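# Hand a hanger from the left gripper to the right

## Task

The left gripper begins with a hanger in it. Pass that hanger over so the right gripper alone ends up closed firmly on it, lifted in the air, with the hanger upright, over the table, clear of the rail and touching nothing else. The left gripper must no longer hold it. The second hanger has to stay hanging on the rail and the rack must stay standing, with neither of them gripped. Tipping the rack more than a little ends the scene at once as a failure, and a loose or weak hold also counts as a failure.

## Robot and tools

Robot: two arms, left_arm and right_arm, each with a two-finger gripper. The names do not tell you which side of a picture an arm is on. Cameras: cam_high, cam_low, cam_left_wrist and cam_right_wrist, each 504x504 pixels, with calibration given in OpenCV form (K, distortion D, T_world_to_cam). Each wrist camera's pose comes from its arm's joint readings.

Frame: there is one scene frame in metres. The origin sits on the table surface midway between the arms, +z is up, +x reaches out over the table, and left_arm is toward +y. A gripper's fingers extend along its own +z axis and close along its own y axis. The reported hand position is a point between the finger pads, about 1 cm short of the tips. It can be a little wrong, more so when the arm reaches far.

The 16-number row: every command that moves an arm uses a single row of 16 numbers covering both arms, left_arm first. For each arm the order is x, y, z, qw, qx, qy, qz, opening. x, y, z is an absolute goal position in the scene frame, in metres, not an offset. The quaternion is an absolute goal orientation, with w written first. Opening runs from -1 (closed) to +1 (fully open, 0.093 m). An arm you want to keep still needs its full last-reported pose repeated in every call, along with its intended opening. To hold an orientation steady, keep sending the same quaternion rather than copying the reading, which can drift. A call is refused, and nothing moves, if any target lies more than 0.6 m from that arm's last reported position along any of its gripper's axes.

execute_actions: the argument actions is a list holding zero or one item. An empty list just reports the state. An item with rows (1 to 15 rows of 16 numbers) and steps (at most 15; 15 if omitted) plays one row per control step of 1/30 s. If there are fewer rows than steps, the last row repeats. An item with only steps (up to 300) is a wait, timed from the previous result, and your thinking time counts toward it. pictures (true/false) switches the images on or off.

move: target is one 16-number row of absolute poses. speed is the top path speed in m/s, from 0.002 to 0.5, default 0.25. Rotation is capped at twice that value in rad/s. Both grippers follow straight paths that finish together, taking 0.5 to 10 s, and the openings are applied at the start. Paths do not avoid obstacles or the other arm, and a gripper may lag, wander, or overshoot the speed near full reach. The result adds a move: line. Its ending can be done, off_target, moving, held or fault; if only one arm is named, the other finished normally. limits=paced means a pose was clipped, and limits=held means some steps were blocked, after which the arm may jump fast. It also gives each gripper's distance to its goal.



Control behaviour: each step, the commanded pose is limited to within 70 mm and 16 degrees of the measured one. When both cannot be met, position wins over orientation. Joint friction can leave a gripper up to about 31 mm short, so very small moves may do nothing. After an action ends, an arm continues only to its last clipped pose, so compare the reported pose with your goal and send the remainder.

Result lines: the state line gives each arm's position and quaternion. The Hand target line shows what the controller is currently driving toward. pose unreachable means a clearance check altered or stopped a command for the named arm, and HELD marks the steps affected. grip_measured is the finger motor's position on the -1..+1 scale. The pads meet near -0.94, and each millimetre of object width adds about 0.0208; each gripper has its own fixed bias of up to about 0.02. Once the pads touch something the fingers stop, but the motor keeps heading to your number. Commanding further below the contact reading squeezes harder, up to roughly 50-62 N per pad, less on very thin parts. To keep holding, keep sending the same closing number. Joint positions end with the opening in metres, which bottoms out at zero. Joint torques are raw drive outputs with offsets and noise. MOTOR HOT appears from 75 °C. At 90 °C the arm is stopped for 10 s, and at 100 °C it goes limp and falls; these are reported as OVER-TEMPERATURE FAULT lines, and any FAULT line can cut a move or wait short.

Avoid: letting the arms collide or push on each other, tipping the rack, and knocking anything off the table. Also avoid letting the hanger drop or slip, fast contacts, and goals set far beyond a contact point, since those press hard. Loose objects may occasionally get a brief nudge from outside. Finish with the right gripper closed firmly on the hanger, the left gripper released and moved clear, and the hanger upright in free air.

Each tool is called after "Call:" in YAML: its name, and indented under it one key for each argument.

## Session

Call:
execute_actions:
  actions: []

Scene clock: 0.00 s of 4000.00 s.
left_arm: end_effector_position=(+0.2558, -0.0726, +0.4181) grip_measured=-0.792 end_effector_quat_wxyz=(+0.565, +0.207, +0.786, -0.143) | right_arm: end_effector_position=(+0.3883, -0.4211, +0.4010) grip_measured=+1.000 end_effector_quat_wxyz=(+0.703, +0.048, +0.708, -0.048)
Joint positions: left_arm=[-0.915  1.655  1.928 -0.663 -0.562 -0.206  0.007] | right_arm=[ 0.009  1.042  1.048 -0.014 -0.017 -0.001  0.093]
Joint velocities: left_arm=[-0.007  0.007 -0.002  0.022 -0.081 -0.007 -0.001] | right_arm=[-0.012  0.012  0.007 -0.081  0.051  0.066  0.   ]
Joint torques (N m, as the arm reports them, + toward a larger angle): no reading
Motor temperatures (°C, as the motors report them): left_arm=[22 21 22 24 22 23] | right_arm=[21 23 22 25 22 23]
Hand target (left_arm): +0.256, -0.073, +0.419; +0.566, +0.206, +0.785, -0.144
Hand target (right_arm): +0.388, -0.421, +0.401; +0.703, +0.048, +0.708, -0.048
camera_calibration (this result's frames):
cam_left_wrist: T_world_to_cam=[[-0.485979, -0.873604, -0.0253194, 0.0711823], [-0.597576, 0.353288, -0.719785, 0.518416], [0.637751, -0.33467, -0.693736, 0.189692], [0, 0, 0, 1]] pos_world=[0.22341, -0.0574811, 0.506547]

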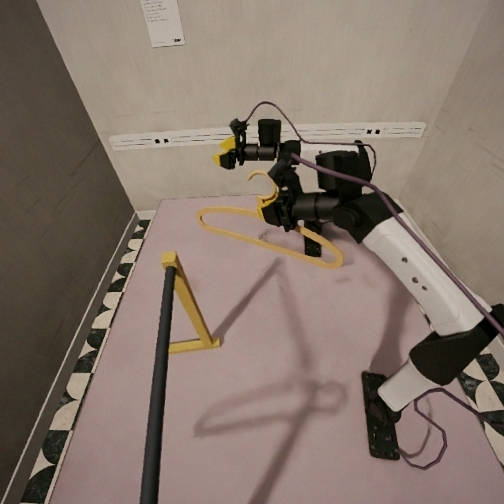

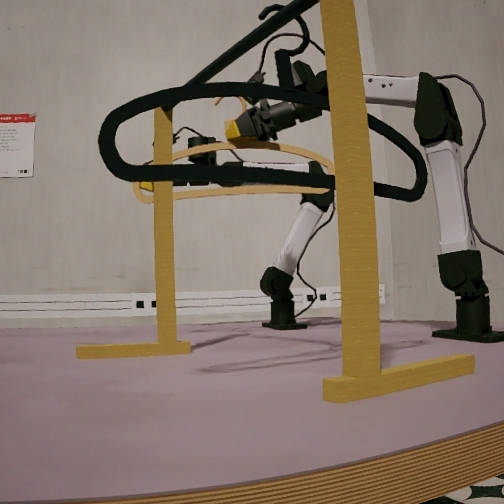

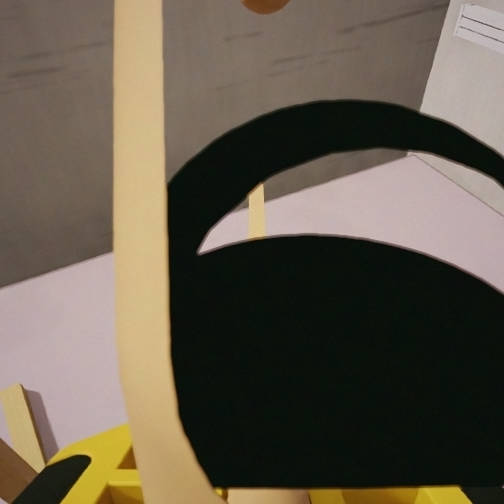

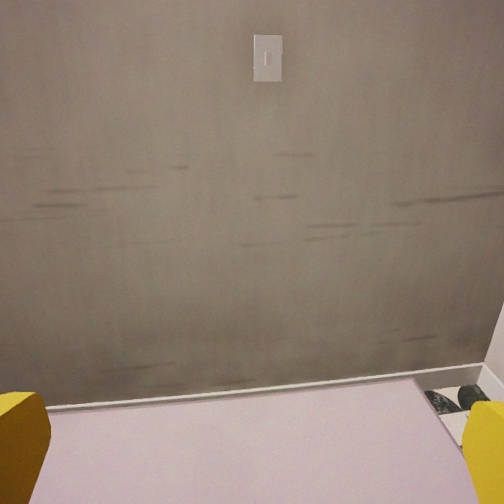

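Call:
move:
  target: [0.22,0.04,0.27,0.411,0.576,0.576,-0.411,-1,0.22,-0.13,0.33,0.271,-0.653,0.653,0.271,0.3]
  speed: 0.15

Call:
move:
  target: [0.22,0.04,0.27,0.411,0.576,0.576,-0.411,-1,0.222,-0.07,0.195,0.271,-0.653,0.653,0.271,0.3]
  speed: 0.07

Call:
zoom_image:
  camera: "cam_low"
  region: [180,140,360,320]

Scene clock: 7.27 s of 4000.00 s.
left_arm: end_effector_position=(+0.2189, +0.0429, +0.2707) grip_measured=-0.942 end_effector_quat_wxyz=(+0.418, +0.569, +0.576, -0.411) | right_arm: end_effector_position=(+0.2147, -0.1380, +0.3346) grip_measured=+0.301 end_effector_quat_wxyz=(-0.284, +0.643, -0.658, -0.269)
Joint positions: left_arm=[-0.182  1.339  1.105 -0.485  1.075  0.658  0.   ] | right_arm=[ 0.673  1.405  1.766 -1.436 -0.662 -0.865  0.06 ]
Joint velocities: left_arm=[-0.012 -0.007 -0.002 -0.022 -0.051 -0.007  0.   ] | right_arm=[-0.022 -0.012 -0.007  0.007 -0.037  0.022 -0.001]
Joint torques (N m, as the arm reports them, + toward a larger angle): left_arm=[ 0.43 -5.21  8.08  1.74  0.69 -0.02] | right_arm=[ 0.58 -2.44  7.41  1.22 -0.53 -0.11]
Motor temperatures (°C, as the motors report them): left_arm=[22 22 23 27 22 23] | right_arm=[21 23 24 27 22 23]
Hand target (left_arm): +0.221, +0.043, +0.273; +0.420, +0.571, +0.571, -0.415
Hand target (right_arm): +0.213, -0.135, +0.333; -0.273, +0.648, -0.656, -0.275
Off the commanded pose (left_arm): 0.003 m, 1 deg.
Off the commanded pose (right_arm): 0.011 m, 2 deg.
move: off_target (right_arm)
camera_calibration (this result's frames):
cam_left_wrist: T_world_to_cam=[[-0.999702, -0.015898, -0.0185413, 0.224251], [0.00253384, 0.687541, -0.726141, 0.205539], [0.0242921, -0.725972, -0.687295, 0.298938], [0, 0, 0, 1]] pos_world=[0.216402, 0.0792688, 0.358867]
cam_right_wrist: T_world_to_cam=[[0.999989, -0.00369018, 0.0029777, -0.217674], [-0.0024105, -0.936395, -0.350939, 0.033496], [0.00408333, 0.350928, -0.936393, 0.44502], [0, 0, 0, 1]] pos_world=[0.215935, -0.125608, 0.429117]

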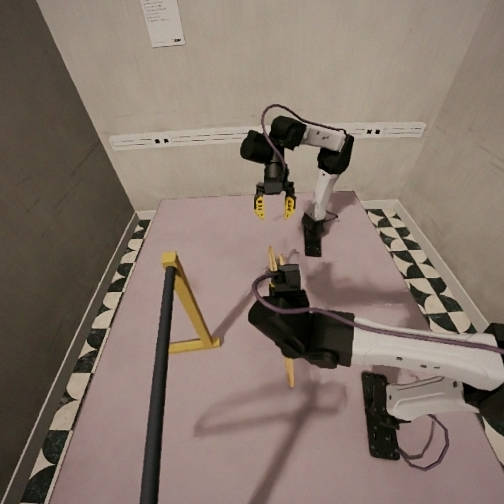

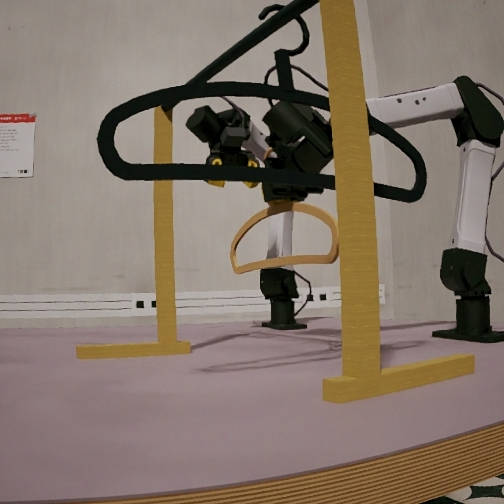

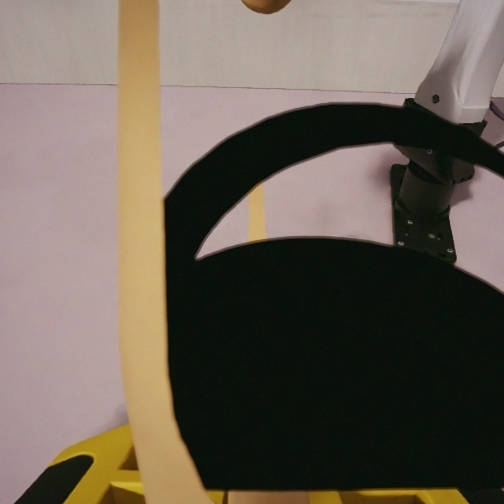

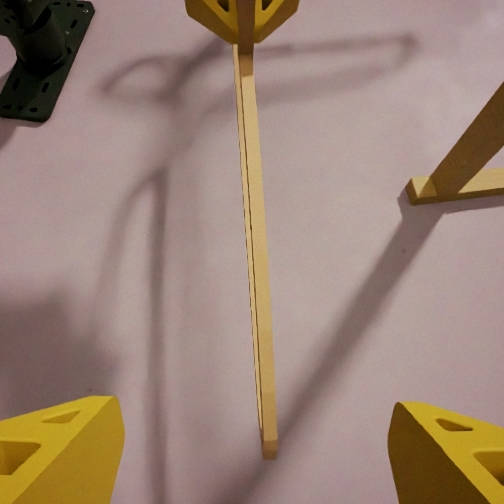

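Scene clock: 10.00 s of 4000.00 s.
left_arm: end_effector_position=(+0.2187, +0.0433, +0.2668) grip_measured=-0.942 end_effector_quat_wxyz=(+0.409, +0.570, +0.582, -0.411) | right_arm: end_effector_position=(+0.2228, -0.0730, +0.2105) grip_measured=+0.301 end_effector_quat_wxyz=(-0.287, +0.654, -0.646, -0.270)
Joint positions: left_arm=[-0.182  1.349  1.115 -0.519  1.071  0.676  0.   ] | right_arm=[ 0.869  1.382  1.2   -0.779 -0.57  -0.693  0.06 ]
Joint velocities: left_arm=[ 0.007 -0.012 -0.017 -0.066 -0.007 -0.081  0.   ] | right_arm=[ 0.002 -0.012 -0.007 -0.051  0.037  0.051 -0.   ]
Joint torques (N m, as the arm reports them, + toward a larger angle): left_arm=[-0.79 -5.43  8.64  1.71  0.56  0.01] | right_arm=[ 0.65 -3.18  5.75  1.89 -0.34 -0.02]
Motor temperatures (°C, as the motors report them): left_arm=[22 22 24 27 22 23] | right_arm=[21 23 24 27 22 23]
Hand target (left_arm): +0.220, +0.040, +0.270; +0.411, +0.575, +0.576, -0.411
Hand target (right_arm): +0.222, -0.071, +0.195; -0.269, +0.654, -0.653, -0.270
Off the commanded pose (left_arm): 0.005 m, 1 deg.
Off the commanded pose (right_arm): 0.016 m, 2 deg.
move: off_target (right_arm)
camera_calibration (this result's frames):
cam_left_wrist: T_world_to_cam=[[-0.999907, -0.0130599, -0.00395833, 0.219966], [-0.0062884, 0.698382, -0.715698, 0.201112], [0.0121113, -0.715606, -0.698399, 0.301774], [0, 0, 0, 1]] pos_world=[0.217555, 0.0783711, 0.355564]
cam_right_wrist: T_world_to_cam=[[0.999535, 0.0246441, 0.017959, -0.226113], [0.0294154, -0.934456, -0.354862, 0.044742], [0.0080366, 0.355225, -0.934746, 0.305036], [0, 0, 0, 1]] pos_world=[0.22224, -0.0609747, 0.30507]

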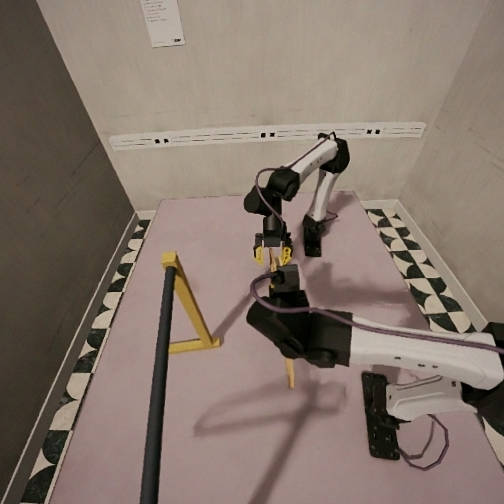

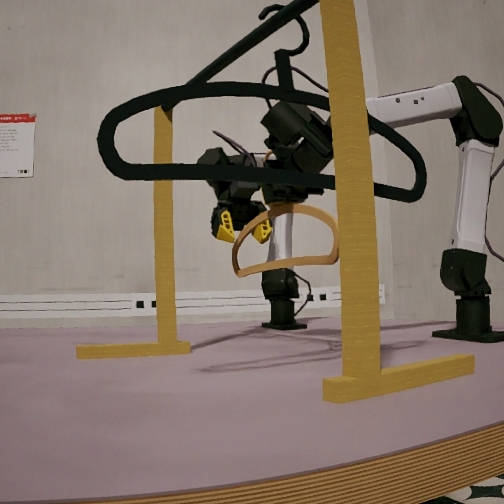

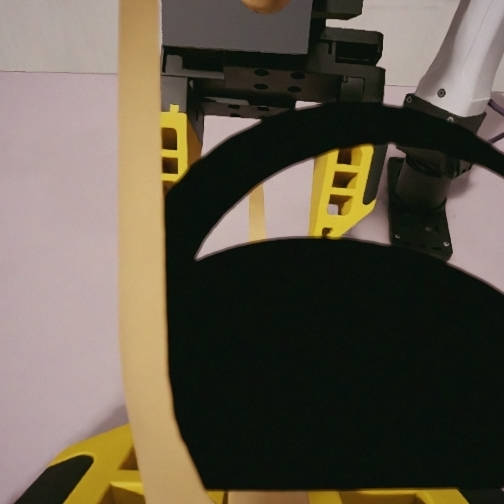

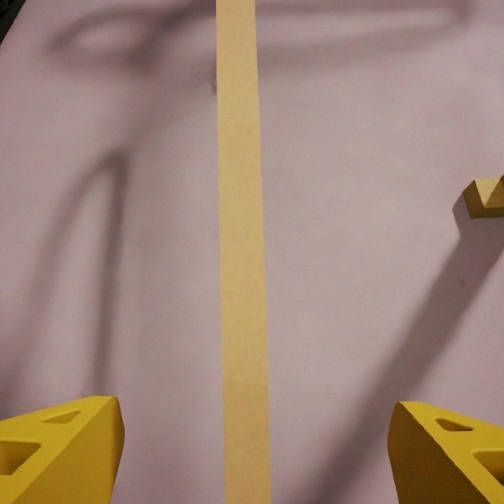

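Region (180, 140, 360, 320) of cam_low's 504x504 image, scaled by 2.800, with more detail than that image has.

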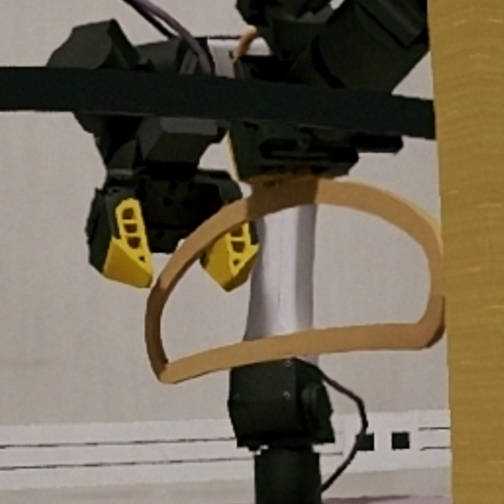

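A little deeper, then close.

Call:
move:
  target: [0.22,0.04,0.27,0.411,0.576,0.576,-0.411,-1,0.218,-0.07,0.189,0.271,-0.653,0.653,0.271,0.3]
  speed: 0.04

Call:
move:
  target: [0.22,0.04,0.27,0.411,0.576,0.576,-0.411,-1,0.218,-0.07,0.189,0.271,-0.653,0.653,0.271,-1]
  speed: 0.04

Scene clock: 11.30 s of 4000.00 s.
left_arm: end_effector_position=(+0.2187, +0.0434, +0.2666) grip_measured=-0.942 end_effector_quat_wxyz=(+0.409, +0.570, +0.582, -0.411) | right_arm: end_effector_position=(+0.2197, -0.0717, +0.2000) grip_measured=+0.301 end_effector_quat_wxyz=(-0.281, +0.653, -0.649, -0.271)
Joint positions: left_arm=[-0.182  1.349  1.115 -0.52   1.07   0.677  0.   ] | right_arm=[ 0.879  1.382  1.162 -0.747 -0.566 -0.682  0.06 ]
Joint velocities: left_arm=[-0.007 -0.007  0.002  0.022 -0.007 -0.007  0.   ] | right_arm=[-0.002  0.007  0.007  0.081  0.007 -0.022 -0.001]
Joint torques (N m, as the arm reports them, + toward a larger angle): left_arm=[-0.81 -5.36  8.63  1.66  0.57  0.  ] | right_arm=[ 0.65 -4.05  5.65  1.87 -0.34  0.06]
Motor temperatures (°C, as the motors report them): left_arm=[22 22 24 27 22 23] | right_arm=[21 23 24 27 22 23]
Hand target (left_arm): +0.220, +0.040, +0.270; +0.411, +0.576, +0.576, -0.411
Hand target (right_arm): +0.218, -0.070, +0.189; -0.271, +0.653, -0.653, -0.271
Off the commanded pose (left_arm): 0.005 m, 1 deg.
Off the commanded pose (right_arm): 0.011 m, 1 deg.
move: off_target (right_arm)
camera_calibration (this result's frames):
cam_left_wrist: T_world_to_cam=[[-0.9999, -0.0135145, -0.00427232, 0.220104], [-0.00639579, 0.699204, -0.714894, 0.200651], [0.0126487, -0.714795, -0.69922, 0.301729], [0, 0, 0, 1]] pos_world=[0.217548, 0.0783535, 0.35536]
cam_right_wrist: T_world_to_cam=[[0.999677, 0.0244408, 0.00689879, -0.220775], [0.0253112, -0.936728, -0.349141, 0.041932], [-0.00207099, 0.349203, -0.937045, 0.297041], [0, 0, 0, 1]] pos_world=[0.220257, -0.0590531, 0.294504]

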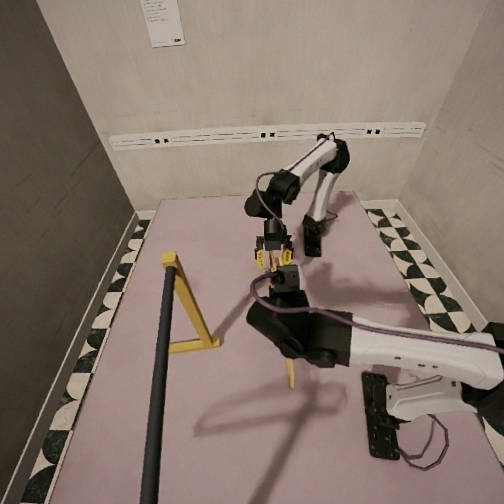

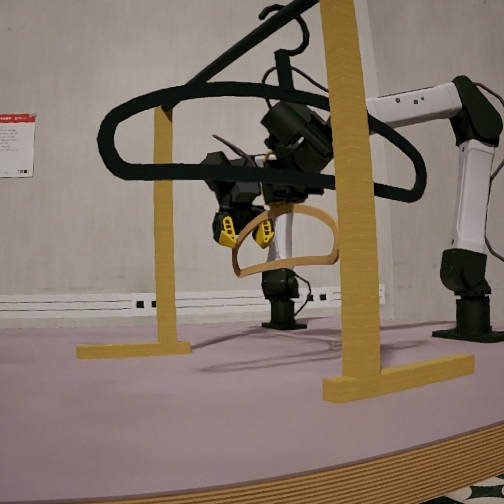

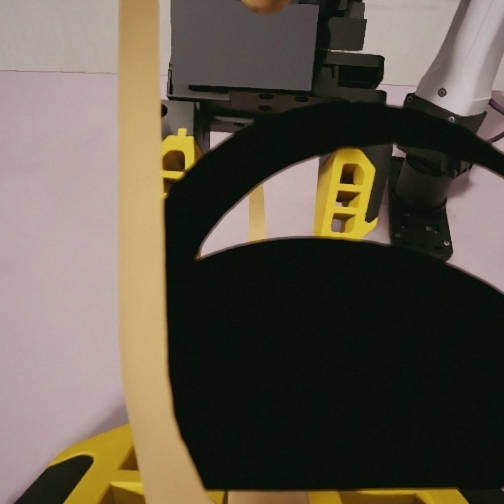

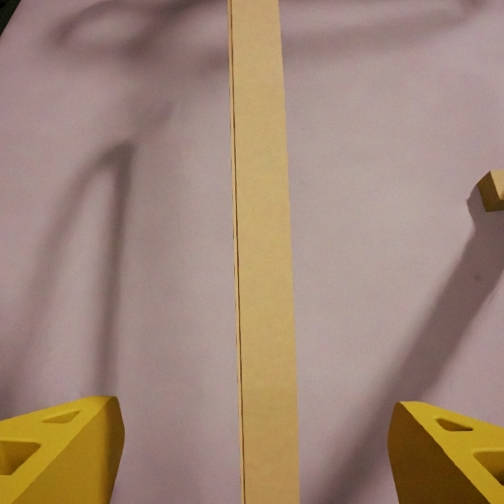

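Scene clock: 12.00 s of 4000.00 s.
left_arm: end_effector_position=(+0.2188, +0.0434, +0.2664) grip_measured=-0.942 end_effector_quat_wxyz=(+0.410, +0.572, +0.581, -0.409) | right_arm: end_effector_position=(+0.2195, -0.0715, +0.2002) grip_measured=-0.968 end_effector_quat_wxyz=(-0.282, +0.654, -0.647, -0.272)
Joint positions: left_arm=[-0.182  1.349  1.115 -0.52   1.069  0.683  0.   ] | right_arm=[ 0.879  1.382  1.162 -0.747 -0.568 -0.685  0.   ]
Joint velocities: left_arm=[ 0.002  0.002  0.012  0.007 -0.037 -0.007  0.   ] | right_arm=[ 0.002 -0.012 -0.002 -0.022  0.007  0.037  0.   ]
Joint torques (N m, as the arm reports them, + toward a larger angle): left_arm=[-0.74 -5.39  8.58  1.66  0.55 -0.06] | right_arm=[ 0.68 -4.05  5.66  1.94 -0.31  0.08]
Motor temperatures (°C, as the motors report them): left_arm=[22 22 24 27 22 23] | right_arm=[21 23 24 27 22 23]
Hand target (left_arm): +0.220, +0.040, +0.270; +0.411, +0.575, +0.576, -0.411
Hand target (right_arm): +0.218, -0.070, +0.189; -0.271, +0.653, -0.653, -0.271
Off the commanded pose (left_arm): 0.005 m, 1 deg.
Off the commanded pose (right_arm): 0.011 m, 1 deg.
move: off_target (right_arm)
camera_calibration (this result's frames):
cam_left_wrist: T_world_to_cam=[[-0.999872, -0.0122089, -0.0103363, 0.221767], [-0.00116188, 0.699867, -0.714272, 0.199159], [0.0159545, -0.714169, -0.699792, 0.301059], [0, 0, 0, 1]] pos_world=[0.217167, 0.0783298, 0.355224]
cam_right_wrist: T_world_to_cam=[[0.999573, 0.0278961, 0.00866271, -0.220663], [0.0291626, -0.936143, -0.350408, 0.0416259], [-0.00166546, 0.350511, -0.936557, 0.29706], [0, 0, 0, 1]] pos_world=[0.21985, -0.0589994, 0.294711]

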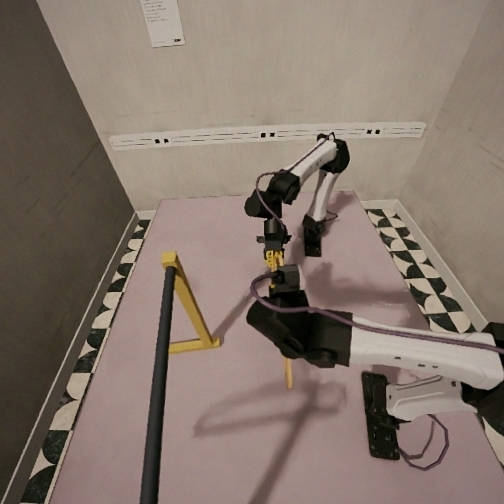

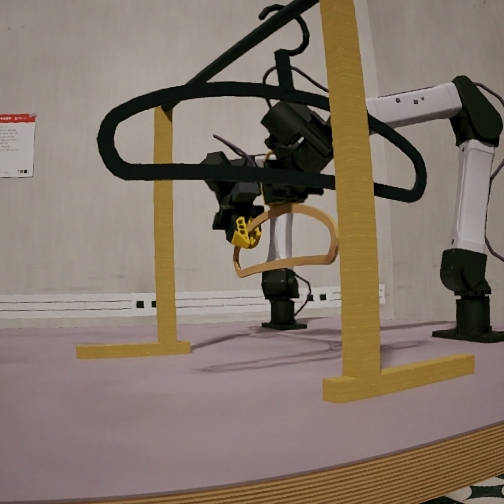

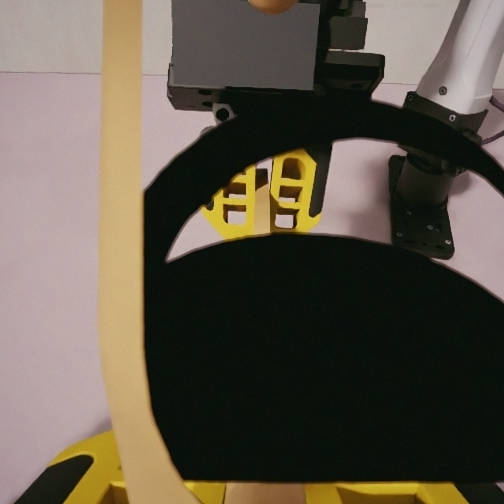

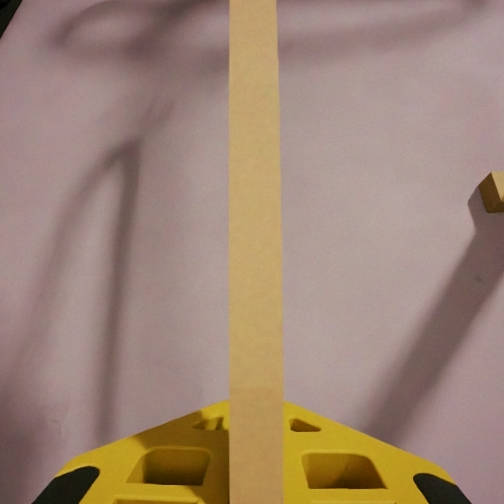

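Call:
move:
  target: [0.22,0.04,0.27,0.411,0.576,0.576,-0.411,0.3,0.218,-0.07,0.189,0.271,-0.653,0.653,0.271,-1]
  speed: 0.04

Call:
move:
  target: [0.22,0.06,0.29,0.411,0.576,0.576,-0.411,0.3,0.218,-0.17,0.2,0.271,-0.653,0.653,0.271,-1]
  speed: 0.06

Call:
move:
  target: [0.1,0.07,0.37,0.411,0.576,0.576,-0.411,0.3,0.218,-0.17,0.24,0.29,-0.645,0.645,0.29,-1]
  speed: 0.1

Scene clock: 13.37 s of 4000.00 s.
left_arm: end_effector_position=(+0.2188, +0.0434, +0.2664) grip_measured=+0.299 end_effector_quat_wxyz=(+0.410, +0.572, +0.581, -0.409) | right_arm: end_effector_position=(+0.2217, -0.0729, +0.1989) grip_measured=-0.968 end_effector_quat_wxyz=(-0.281, +0.653, -0.652, -0.264)
Joint positions: left_arm=[-0.182  1.349  1.115 -0.52   1.069  0.684  0.06 ] | right_arm=[ 0.879  1.382  1.162 -0.748 -0.55  -0.681  0.   ]
Joint velocities: left_arm=[-0.007  0.012 -0.007 -0.022  0.037 -0.022 -0.001] | right_arm=[-0.012  0.007  0.007  0.007 -0.022 -0.007  0.   ]
Joint torques (N m, as the arm reports them, + toward a larger angle): left_arm=[-0.87 -5.39  8.55  1.7   0.58 -0.05] | right_arm=[ 0.73 -4.16  5.72  1.9  -0.48  0.03]
Motor temperatures (°C, as the motors report them): left_arm=[22 22 24 27 22 23] | right_arm=[21 23 24 27 22 23]
Hand target (left_arm): +0.220, +0.040, +0.270; +0.411, +0.576, +0.576, -0.411
Hand target (right_arm): +0.218, -0.070, +0.189; -0.271, +0.653, -0.653, -0.271
Off the commanded pose (left_arm): 0.005 m, 1 deg.
Off the commanded pose (right_arm): 0.011 m, 1 deg.
move: off_target (right_arm)
camera_calibration (this result's frames):
cam_left_wrist: T_world_to_cam=[[-0.99987, -0.0120833, -0.0106964, 0.221857], [-0.000816681, 0.69987, -0.71427, 0.199083], [0.0161168, -0.714168, -0.699788, 0.301023], [0, 0, 0, 1]] pos_world=[0.21714, 0.0783297, 0.355224]
cam_right_wrist: T_world_to_cam=[[0.999775, 0.0156178, 0.0143856, -0.224852], [0.0195783, -0.940278, -0.339844, 0.0395306], [0.00821885, 0.340049, -0.940372, 0.294078], [0, 0, 0, 1]] pos_world=[0.221611, -0.0593195, 0.293211]

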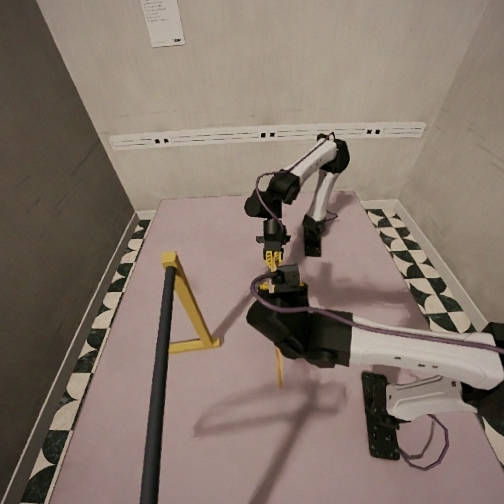

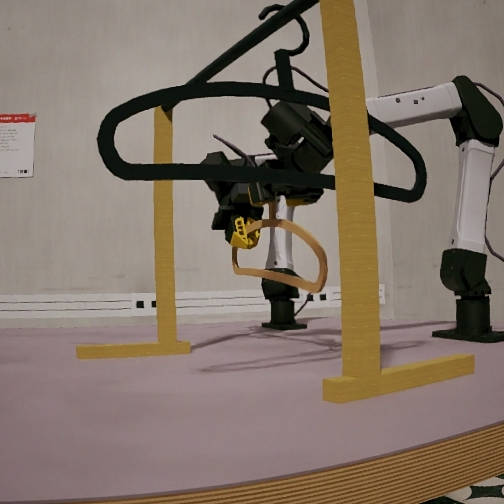

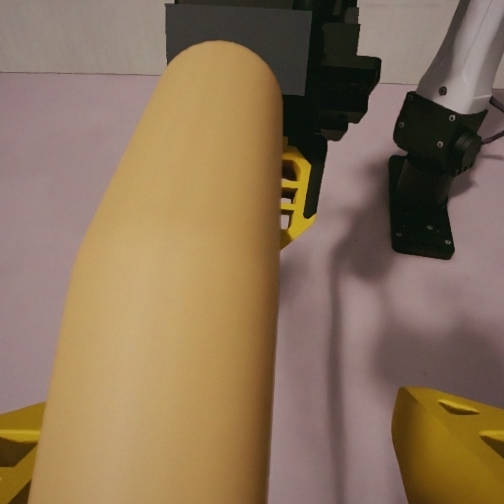

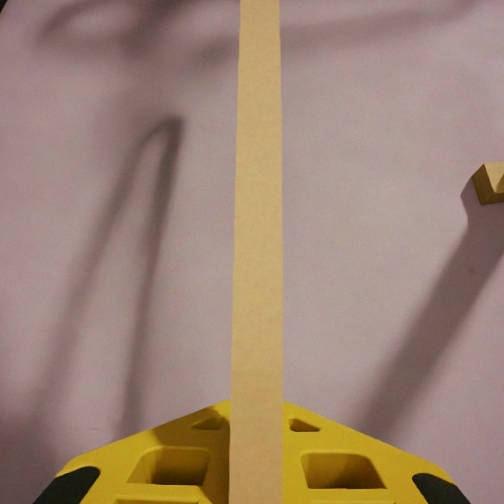

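Scene clock: 15.47 s of 4000.00 s.
left_arm: end_effector_position=(+0.2178, +0.0588, +0.2886) grip_measured=+0.299 end_effector_quat_wxyz=(+0.412, +0.576, +0.576, -0.408) | right_arm: end_effector_position=(+0.2257, -0.1672, +0.1982) grip_measured=-0.968 end_effector_quat_wxyz=(-0.270, +0.653, -0.658, -0.261)
Joint positions: left_arm=[-0.128  1.349  1.218 -0.7    1.112  0.781  0.06 ] | right_arm=[ 0.545  1.275  1.124 -1.057 -0.695 -1.049  0.   ]
Joint velocities: left_arm=[ 0.007 -0.007 -0.002 -0.022 -0.022 -0.037 -0.001] | right_arm=[ 0.002 -0.007 -0.012 -0.081  0.022 -0.037  0.   ]
Joint torques (N m, as the arm reports them, + toward a larger angle): left_arm=[ 0.47 -5.23  8.09  1.48  0.66 -0.01] | right_arm=[-0.9  -5.1   5.78  1.02 -0.83 -0.13]
Motor temperatures (°C, as the motors report them): left_arm=[22 22 25 27 22 23] | right_arm=[21 24 24 27 22 23]
Hand target (left_arm): +0.220, +0.060, +0.290; +0.412, +0.575, +0.576, -0.411
Hand target (right_arm): +0.219, -0.169, +0.201; -0.274, +0.651, -0.653, -0.272
Off the commanded pose (left_arm): 0.003 m, 0 deg.
Off the commanded pose (right_arm): 0.008 m, 1 deg.
move: done
camera_calibration (this result's frames):
cam_left_wrist: T_world_to_cam=[[-0.99979, -0.00431939, -0.0200312, 0.223443], [0.0113256, 0.698182, -0.715831, 0.202098], [0.0170774, -0.715907, -0.697987, 0.326921], [0, 0, 0, 1]] pos_world=[0.215524, 0.0939086, 0.37733]
cam_right_wrist: T_world_to_cam=[[0.999933, 0.0115376, -0.000289716, -0.225142], [0.0108436, -0.947795, -0.318697, -0.0529385], [-0.00395158, 0.318672, -0.947857, 0.326188], [0, 0, 0, 1]] pos_world=[0.22699, -0.151524, 0.292243]

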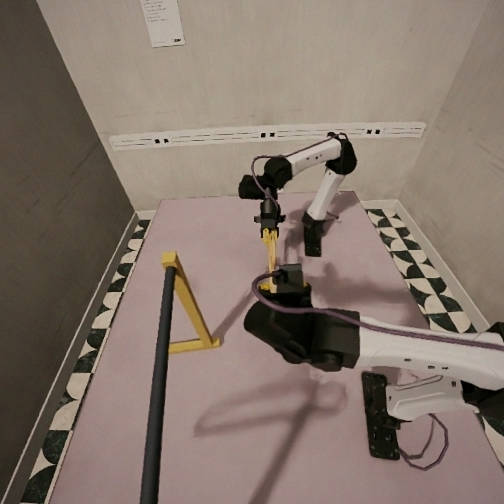

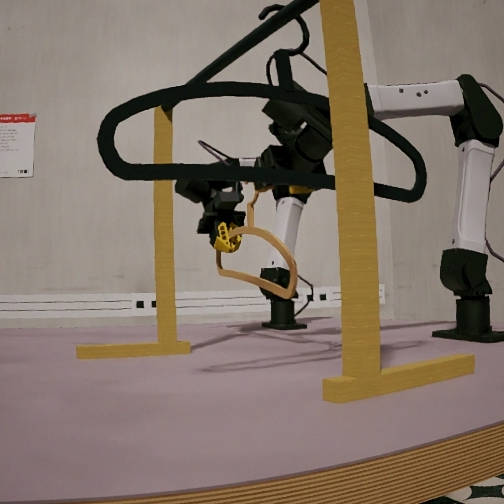

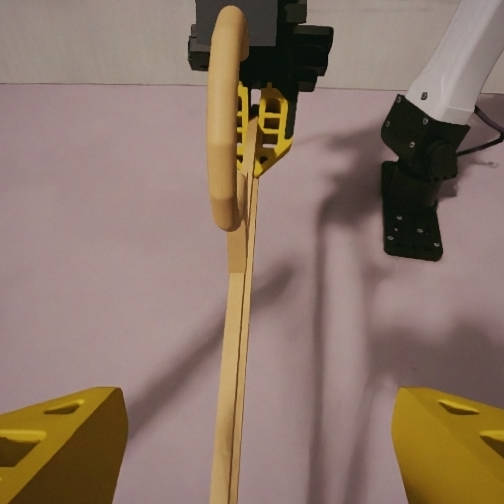

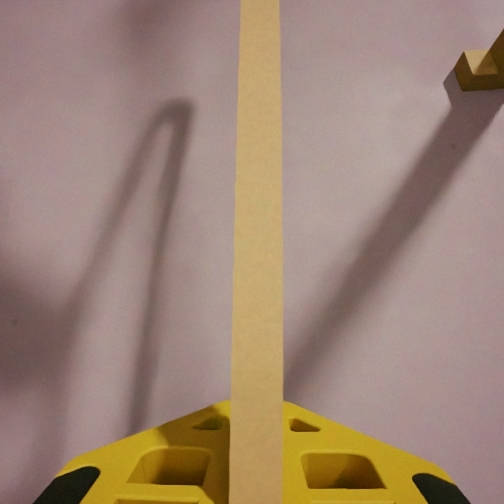

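Scene clock: 17.43 s of 4000.00 s.
left_arm: end_effector_position=(+0.1045, +0.0704, +0.3660) grip_measured=+0.299 end_effector_quat_wxyz=(+0.409, +0.577, +0.576, -0.411) | right_arm: end_effector_position=(+0.2190, -0.1708, +0.2271) grip_measured=-0.968 end_effector_quat_wxyz=(-0.273, +0.645, -0.655, -0.284)
Joint positions: left_arm=[-0.283  1.009  1.308 -0.955  1.003  0.573  0.06 ] | right_arm=[ 0.513  1.275  1.223 -1.184 -0.753 -1.074  0.   ]
Joint velocities: left_arm=[-0.002 -0.002 -0.002 -0.007 -0.022 -0.022  0.   ] | right_arm=[-0.007  0.002 -0.012 -0.007 -0.037 -0.037  0.   ]
Joint torques (N m, as the arm reports them, + toward a larger angle): left_arm=[-0.87 -3.01  7.34  1.71  0.44 -0.15] | right_arm=[-0.93 -4.53  8.42  0.96 -0.86 -0.1 ]
Motor temperatures (°C, as the motors report them): left_arm=[22 22 25 27 22 23] | right_arm=[21 24 25 27 23 23]
Hand target (left_arm): +0.100, +0.071, +0.370; +0.409, +0.577, +0.576, -0.410
Hand target (right_arm): +0.218, -0.170, +0.240; -0.290, +0.645, -0.645, -0.290
Off the commanded pose (left_arm): 0.006 m, 0 deg.
Off the commanded pose (right_arm): 0.013 m, 2 deg.
move: off_target (right_arm)
camera_calibration (this result's frames):
cam_left_wrist: T_world_to_cam=[[-0.999907, 0.00201146, -0.0134997, 0.108993], [0.0110615, 0.698851, -0.715182, 0.250432], [0.00799569, -0.715265, -0.698808, 0.392366], [0, 0, 0, 1]] pos_world=[0.103075, 0.105412, 0.454765]
cam_right_wrist: T_world_to_cam=[[0.999444, 0.0176985, -0.0282566, -0.210921], [0.00644104, -0.934008, -0.357195, -0.0349718], [-0.0327137, 0.356814, -0.933602, 0.364264], [0, 0, 0, 1]] pos_world=[0.222945, -0.158905, 0.321626]

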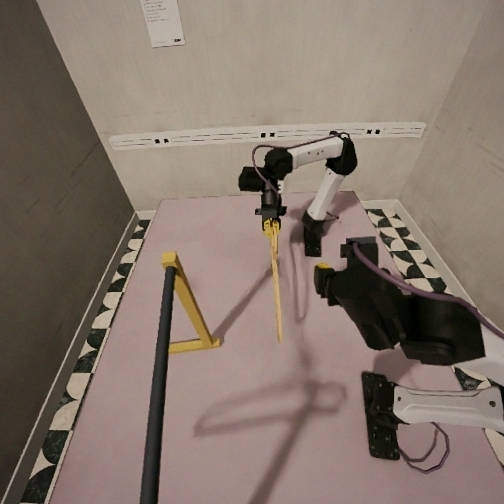

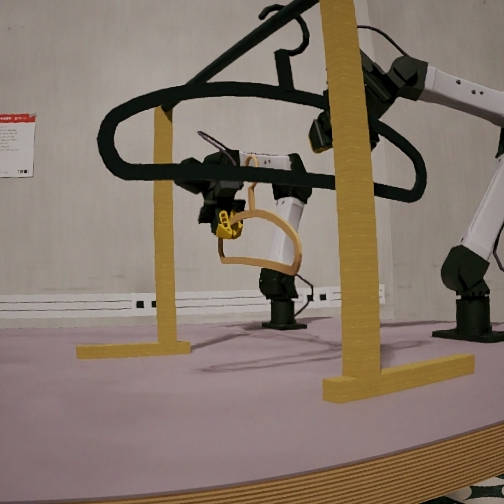

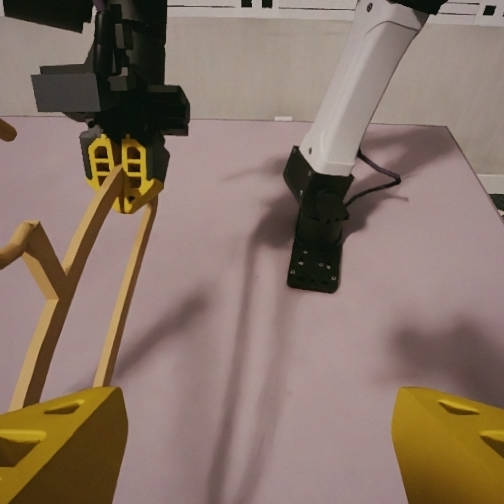

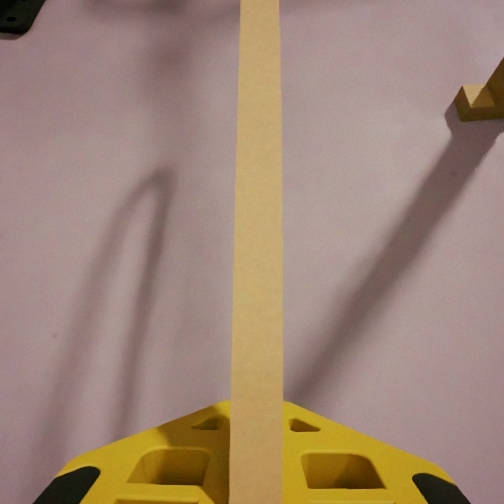

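It sagged ~7° then settled; compensate.

Call:
move:
  target: [0.1,0.07,0.37,0.411,0.576,0.576,-0.411,0.3,0.218,-0.17,0.24,0.335,-0.623,0.623,0.335,-1]
  speed: 0.04

Call:
wait:
  seconds: 3

Scene clock: 20.40 s of 4000.00 s.
left_arm: end_effector_position=(+0.1037, +0.0696, +0.3653) grip_measured=+0.299 end_effector_quat_wxyz=(+0.404, +0.574, +0.580, -0.413) | right_arm: end_effector_position=(+0.2200, -0.1705, +0.2357) grip_measured=-0.968 end_effector_quat_wxyz=(-0.317, +0.624, -0.634, -0.330)
Joint positions: left_arm=[-0.29   1.009  1.308 -0.956  0.997  0.558  0.06 ] | right_arm=[ 0.446  1.249  1.164 -1.128 -0.9   -1.097  0.   ]
Joint velocities: left_arm=[-0.007  0.002 -0.002 -0.037 -0.037  0.139 -0.001] | right_arm=[ 0.002  0.007 -0.007  0.022 -0.022 -0.007  0.   ]
Joint torques (N m, as the arm reports them, + toward a larger angle): left_arm=[-0.91 -3.28  6.71  1.91  0.44 -0.14] | right_arm=[-0.85 -4.91  5.39  1.39 -0.95 -0.12]
Motor temperatures (°C, as the motors report them): left_arm=[22 22 25 27 22 23] | right_arm=[21 24 25 27 23 23]
Hand target (left_arm): +0.100, +0.070, +0.370; +0.411, +0.576, +0.576, -0.411
Hand target (right_arm): +0.218, -0.170, +0.240; -0.335, +0.624, -0.622, -0.335
Off the commanded pose (left_arm): 0.006 m, 1 deg.
Off the commanded pose (right_arm): 0.005 m, 3 deg.
move: off_target (right_arm)
camera_calibration (this result's frames):
cam_left_wrist: T_world_to_cam=[[-1, -0.000884427, 0.000110527, 0.103374], [-0.000699431, 0.701804, -0.71237, 0.25044], [0.000552471, -0.712369, -0.701804, 0.393008], [0, 0, 0, 1]] pos_world=[0.103332, 0.104298, 0.454209]
cam_right_wrist: T_world_to_cam=[[0.999421, 0.0195754, -0.0278414, -0.21143], [0.00368835, -0.875515, -0.483178, 0.00855492], [-0.033834, 0.482795, -0.87508, 0.380113], [0, 0, 0, 1]] pos_world=[0.224137, -0.171888, 0.330876]

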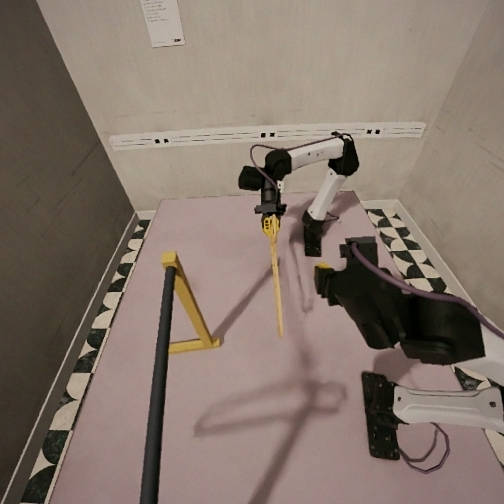

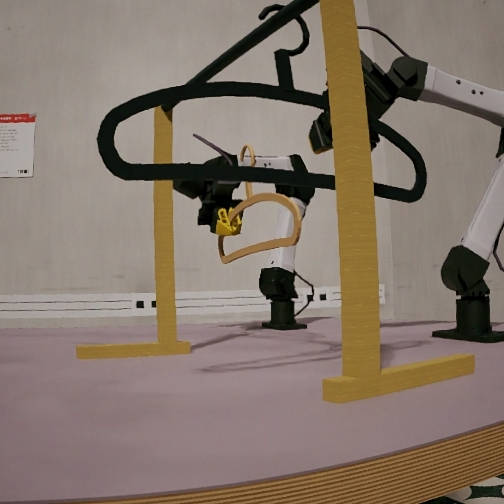

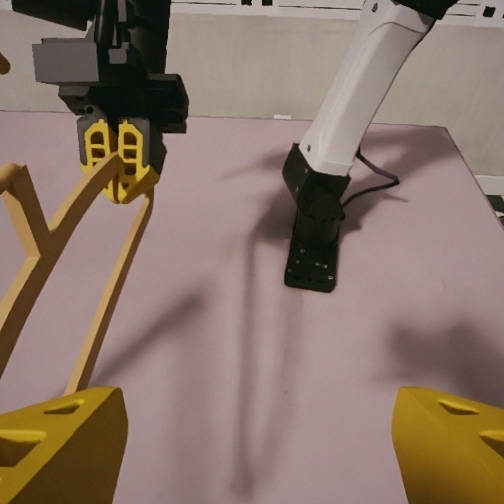

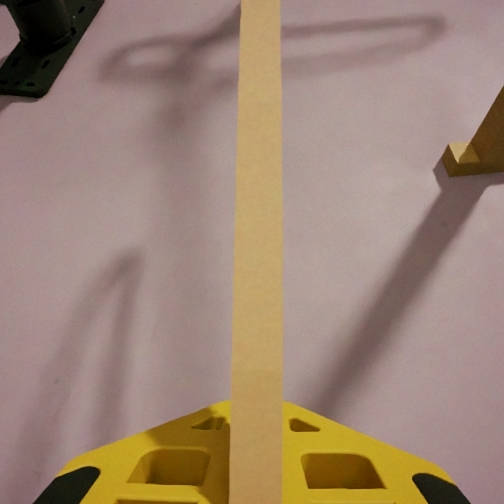

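Scene clock: 23.40 s of 4000.00 s.
left_arm: end_effector_position=(+0.1037, +0.0696, +0.3653) grip_measured=+0.299 end_effector_quat_wxyz=(+0.404, +0.574, +0.580, -0.413) | right_arm: end_effector_position=(+0.2201, -0.1703, +0.2360) grip_measured=-0.968 end_effector_quat_wxyz=(-0.318, +0.624, -0.633, -0.330)
Joint positions: left_arm=[-0.29   1.009  1.308 -0.956  0.996  0.558  0.06 ] | right_arm=[ 0.446  1.249  1.164 -1.127 -0.902 -1.097  0.   ]
Joint velocities: left_arm=[-0.002 -0.002  0.002 -0.007 -0.007  0.007  0.   ] | right_arm=[-0.002  0.002 -0.017 -0.022  0.051  0.11   0.   ]
Joint torques (N m, as the arm reports them, + toward a larger angle): left_arm=[-0.97 -3.29  6.73  1.91  0.42 -0.15] | right_arm=[-0.84 -4.95  5.32  1.38 -0.95 -0.12]
Motor temperatures (°C, as the motors report them): left_arm=[22 22 25 27 22 23] | right_arm=[21 24 25 27 23 23]
Hand target (left_arm): +0.100, +0.070, +0.370; +0.411, +0.576, +0.576, -0.411
Hand target (right_arm): +0.218, -0.170, +0.240; -0.335, +0.624, -0.622, -0.335
Off the commanded pose (left_arm): 0.006 m, 1 deg.
Off the commanded pose (right_arm): 0.004 m, 2 deg.
Steps of this call (steps 1 to 90: nothing new was sent). Readings (end_effector_position):
1: left_arm (+0.1037, +0.0696, +0.3653) | right_arm (+0.2200, -0.1705, +0.2357)
2: left_arm (+0.1037, +0.0696, +0.3653) | right_arm (+0.2200, -0.1704, +0.2358)
4: left_arm (+0.1037, +0.0696, +0.3653) | right_arm (+0.2201, -0.1704, +0.2359)
8: left_arm (+0.1037, +0.0696, +0.3653) | right_arm (+0.2201, -0.1703, +0.2360)
90: the state above
camera_calibration (this result's frames):
cam_left_wrist: T_world_to_cam=[[-0.999999, -0.00118642, 0.0000028275, 0.103488], [-0.000834825, 0.701951, -0.712225, 0.25036], [0.000843014, -0.712224, -0.701952, 0.393006], [0, 0, 0, 1]] pos_world=[0.103366, 0.104291, 0.454184]
cam_right_wrist: T_world_to_cam=[[0.999428, 0.0204463, -0.0269243, -0.211571], [0.00481144, -0.874308, -0.485347, 0.00944533], [-0.0334637, 0.48494, -0.873907, 0.380323], [0, 0, 0, 1]] pos_world=[0.224132, -0.17185, 0.331255]

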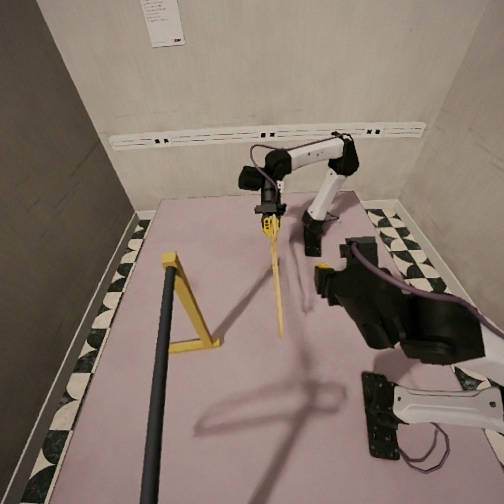

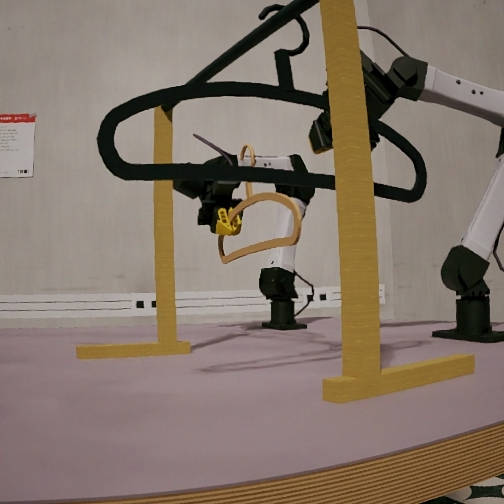

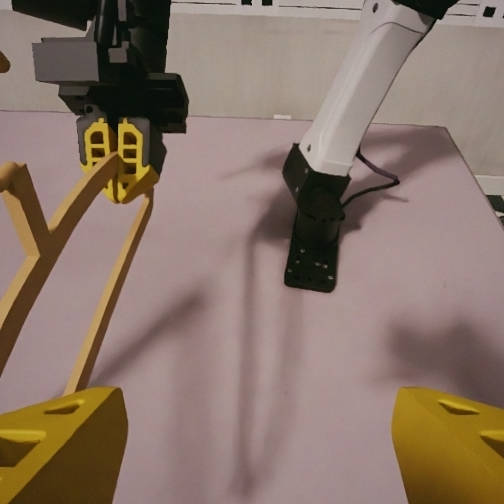

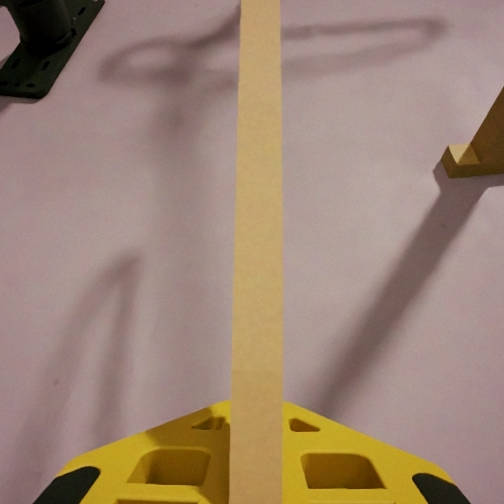

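Call:
finished_scene:
  scene: 2

The scene is finished: the task was done.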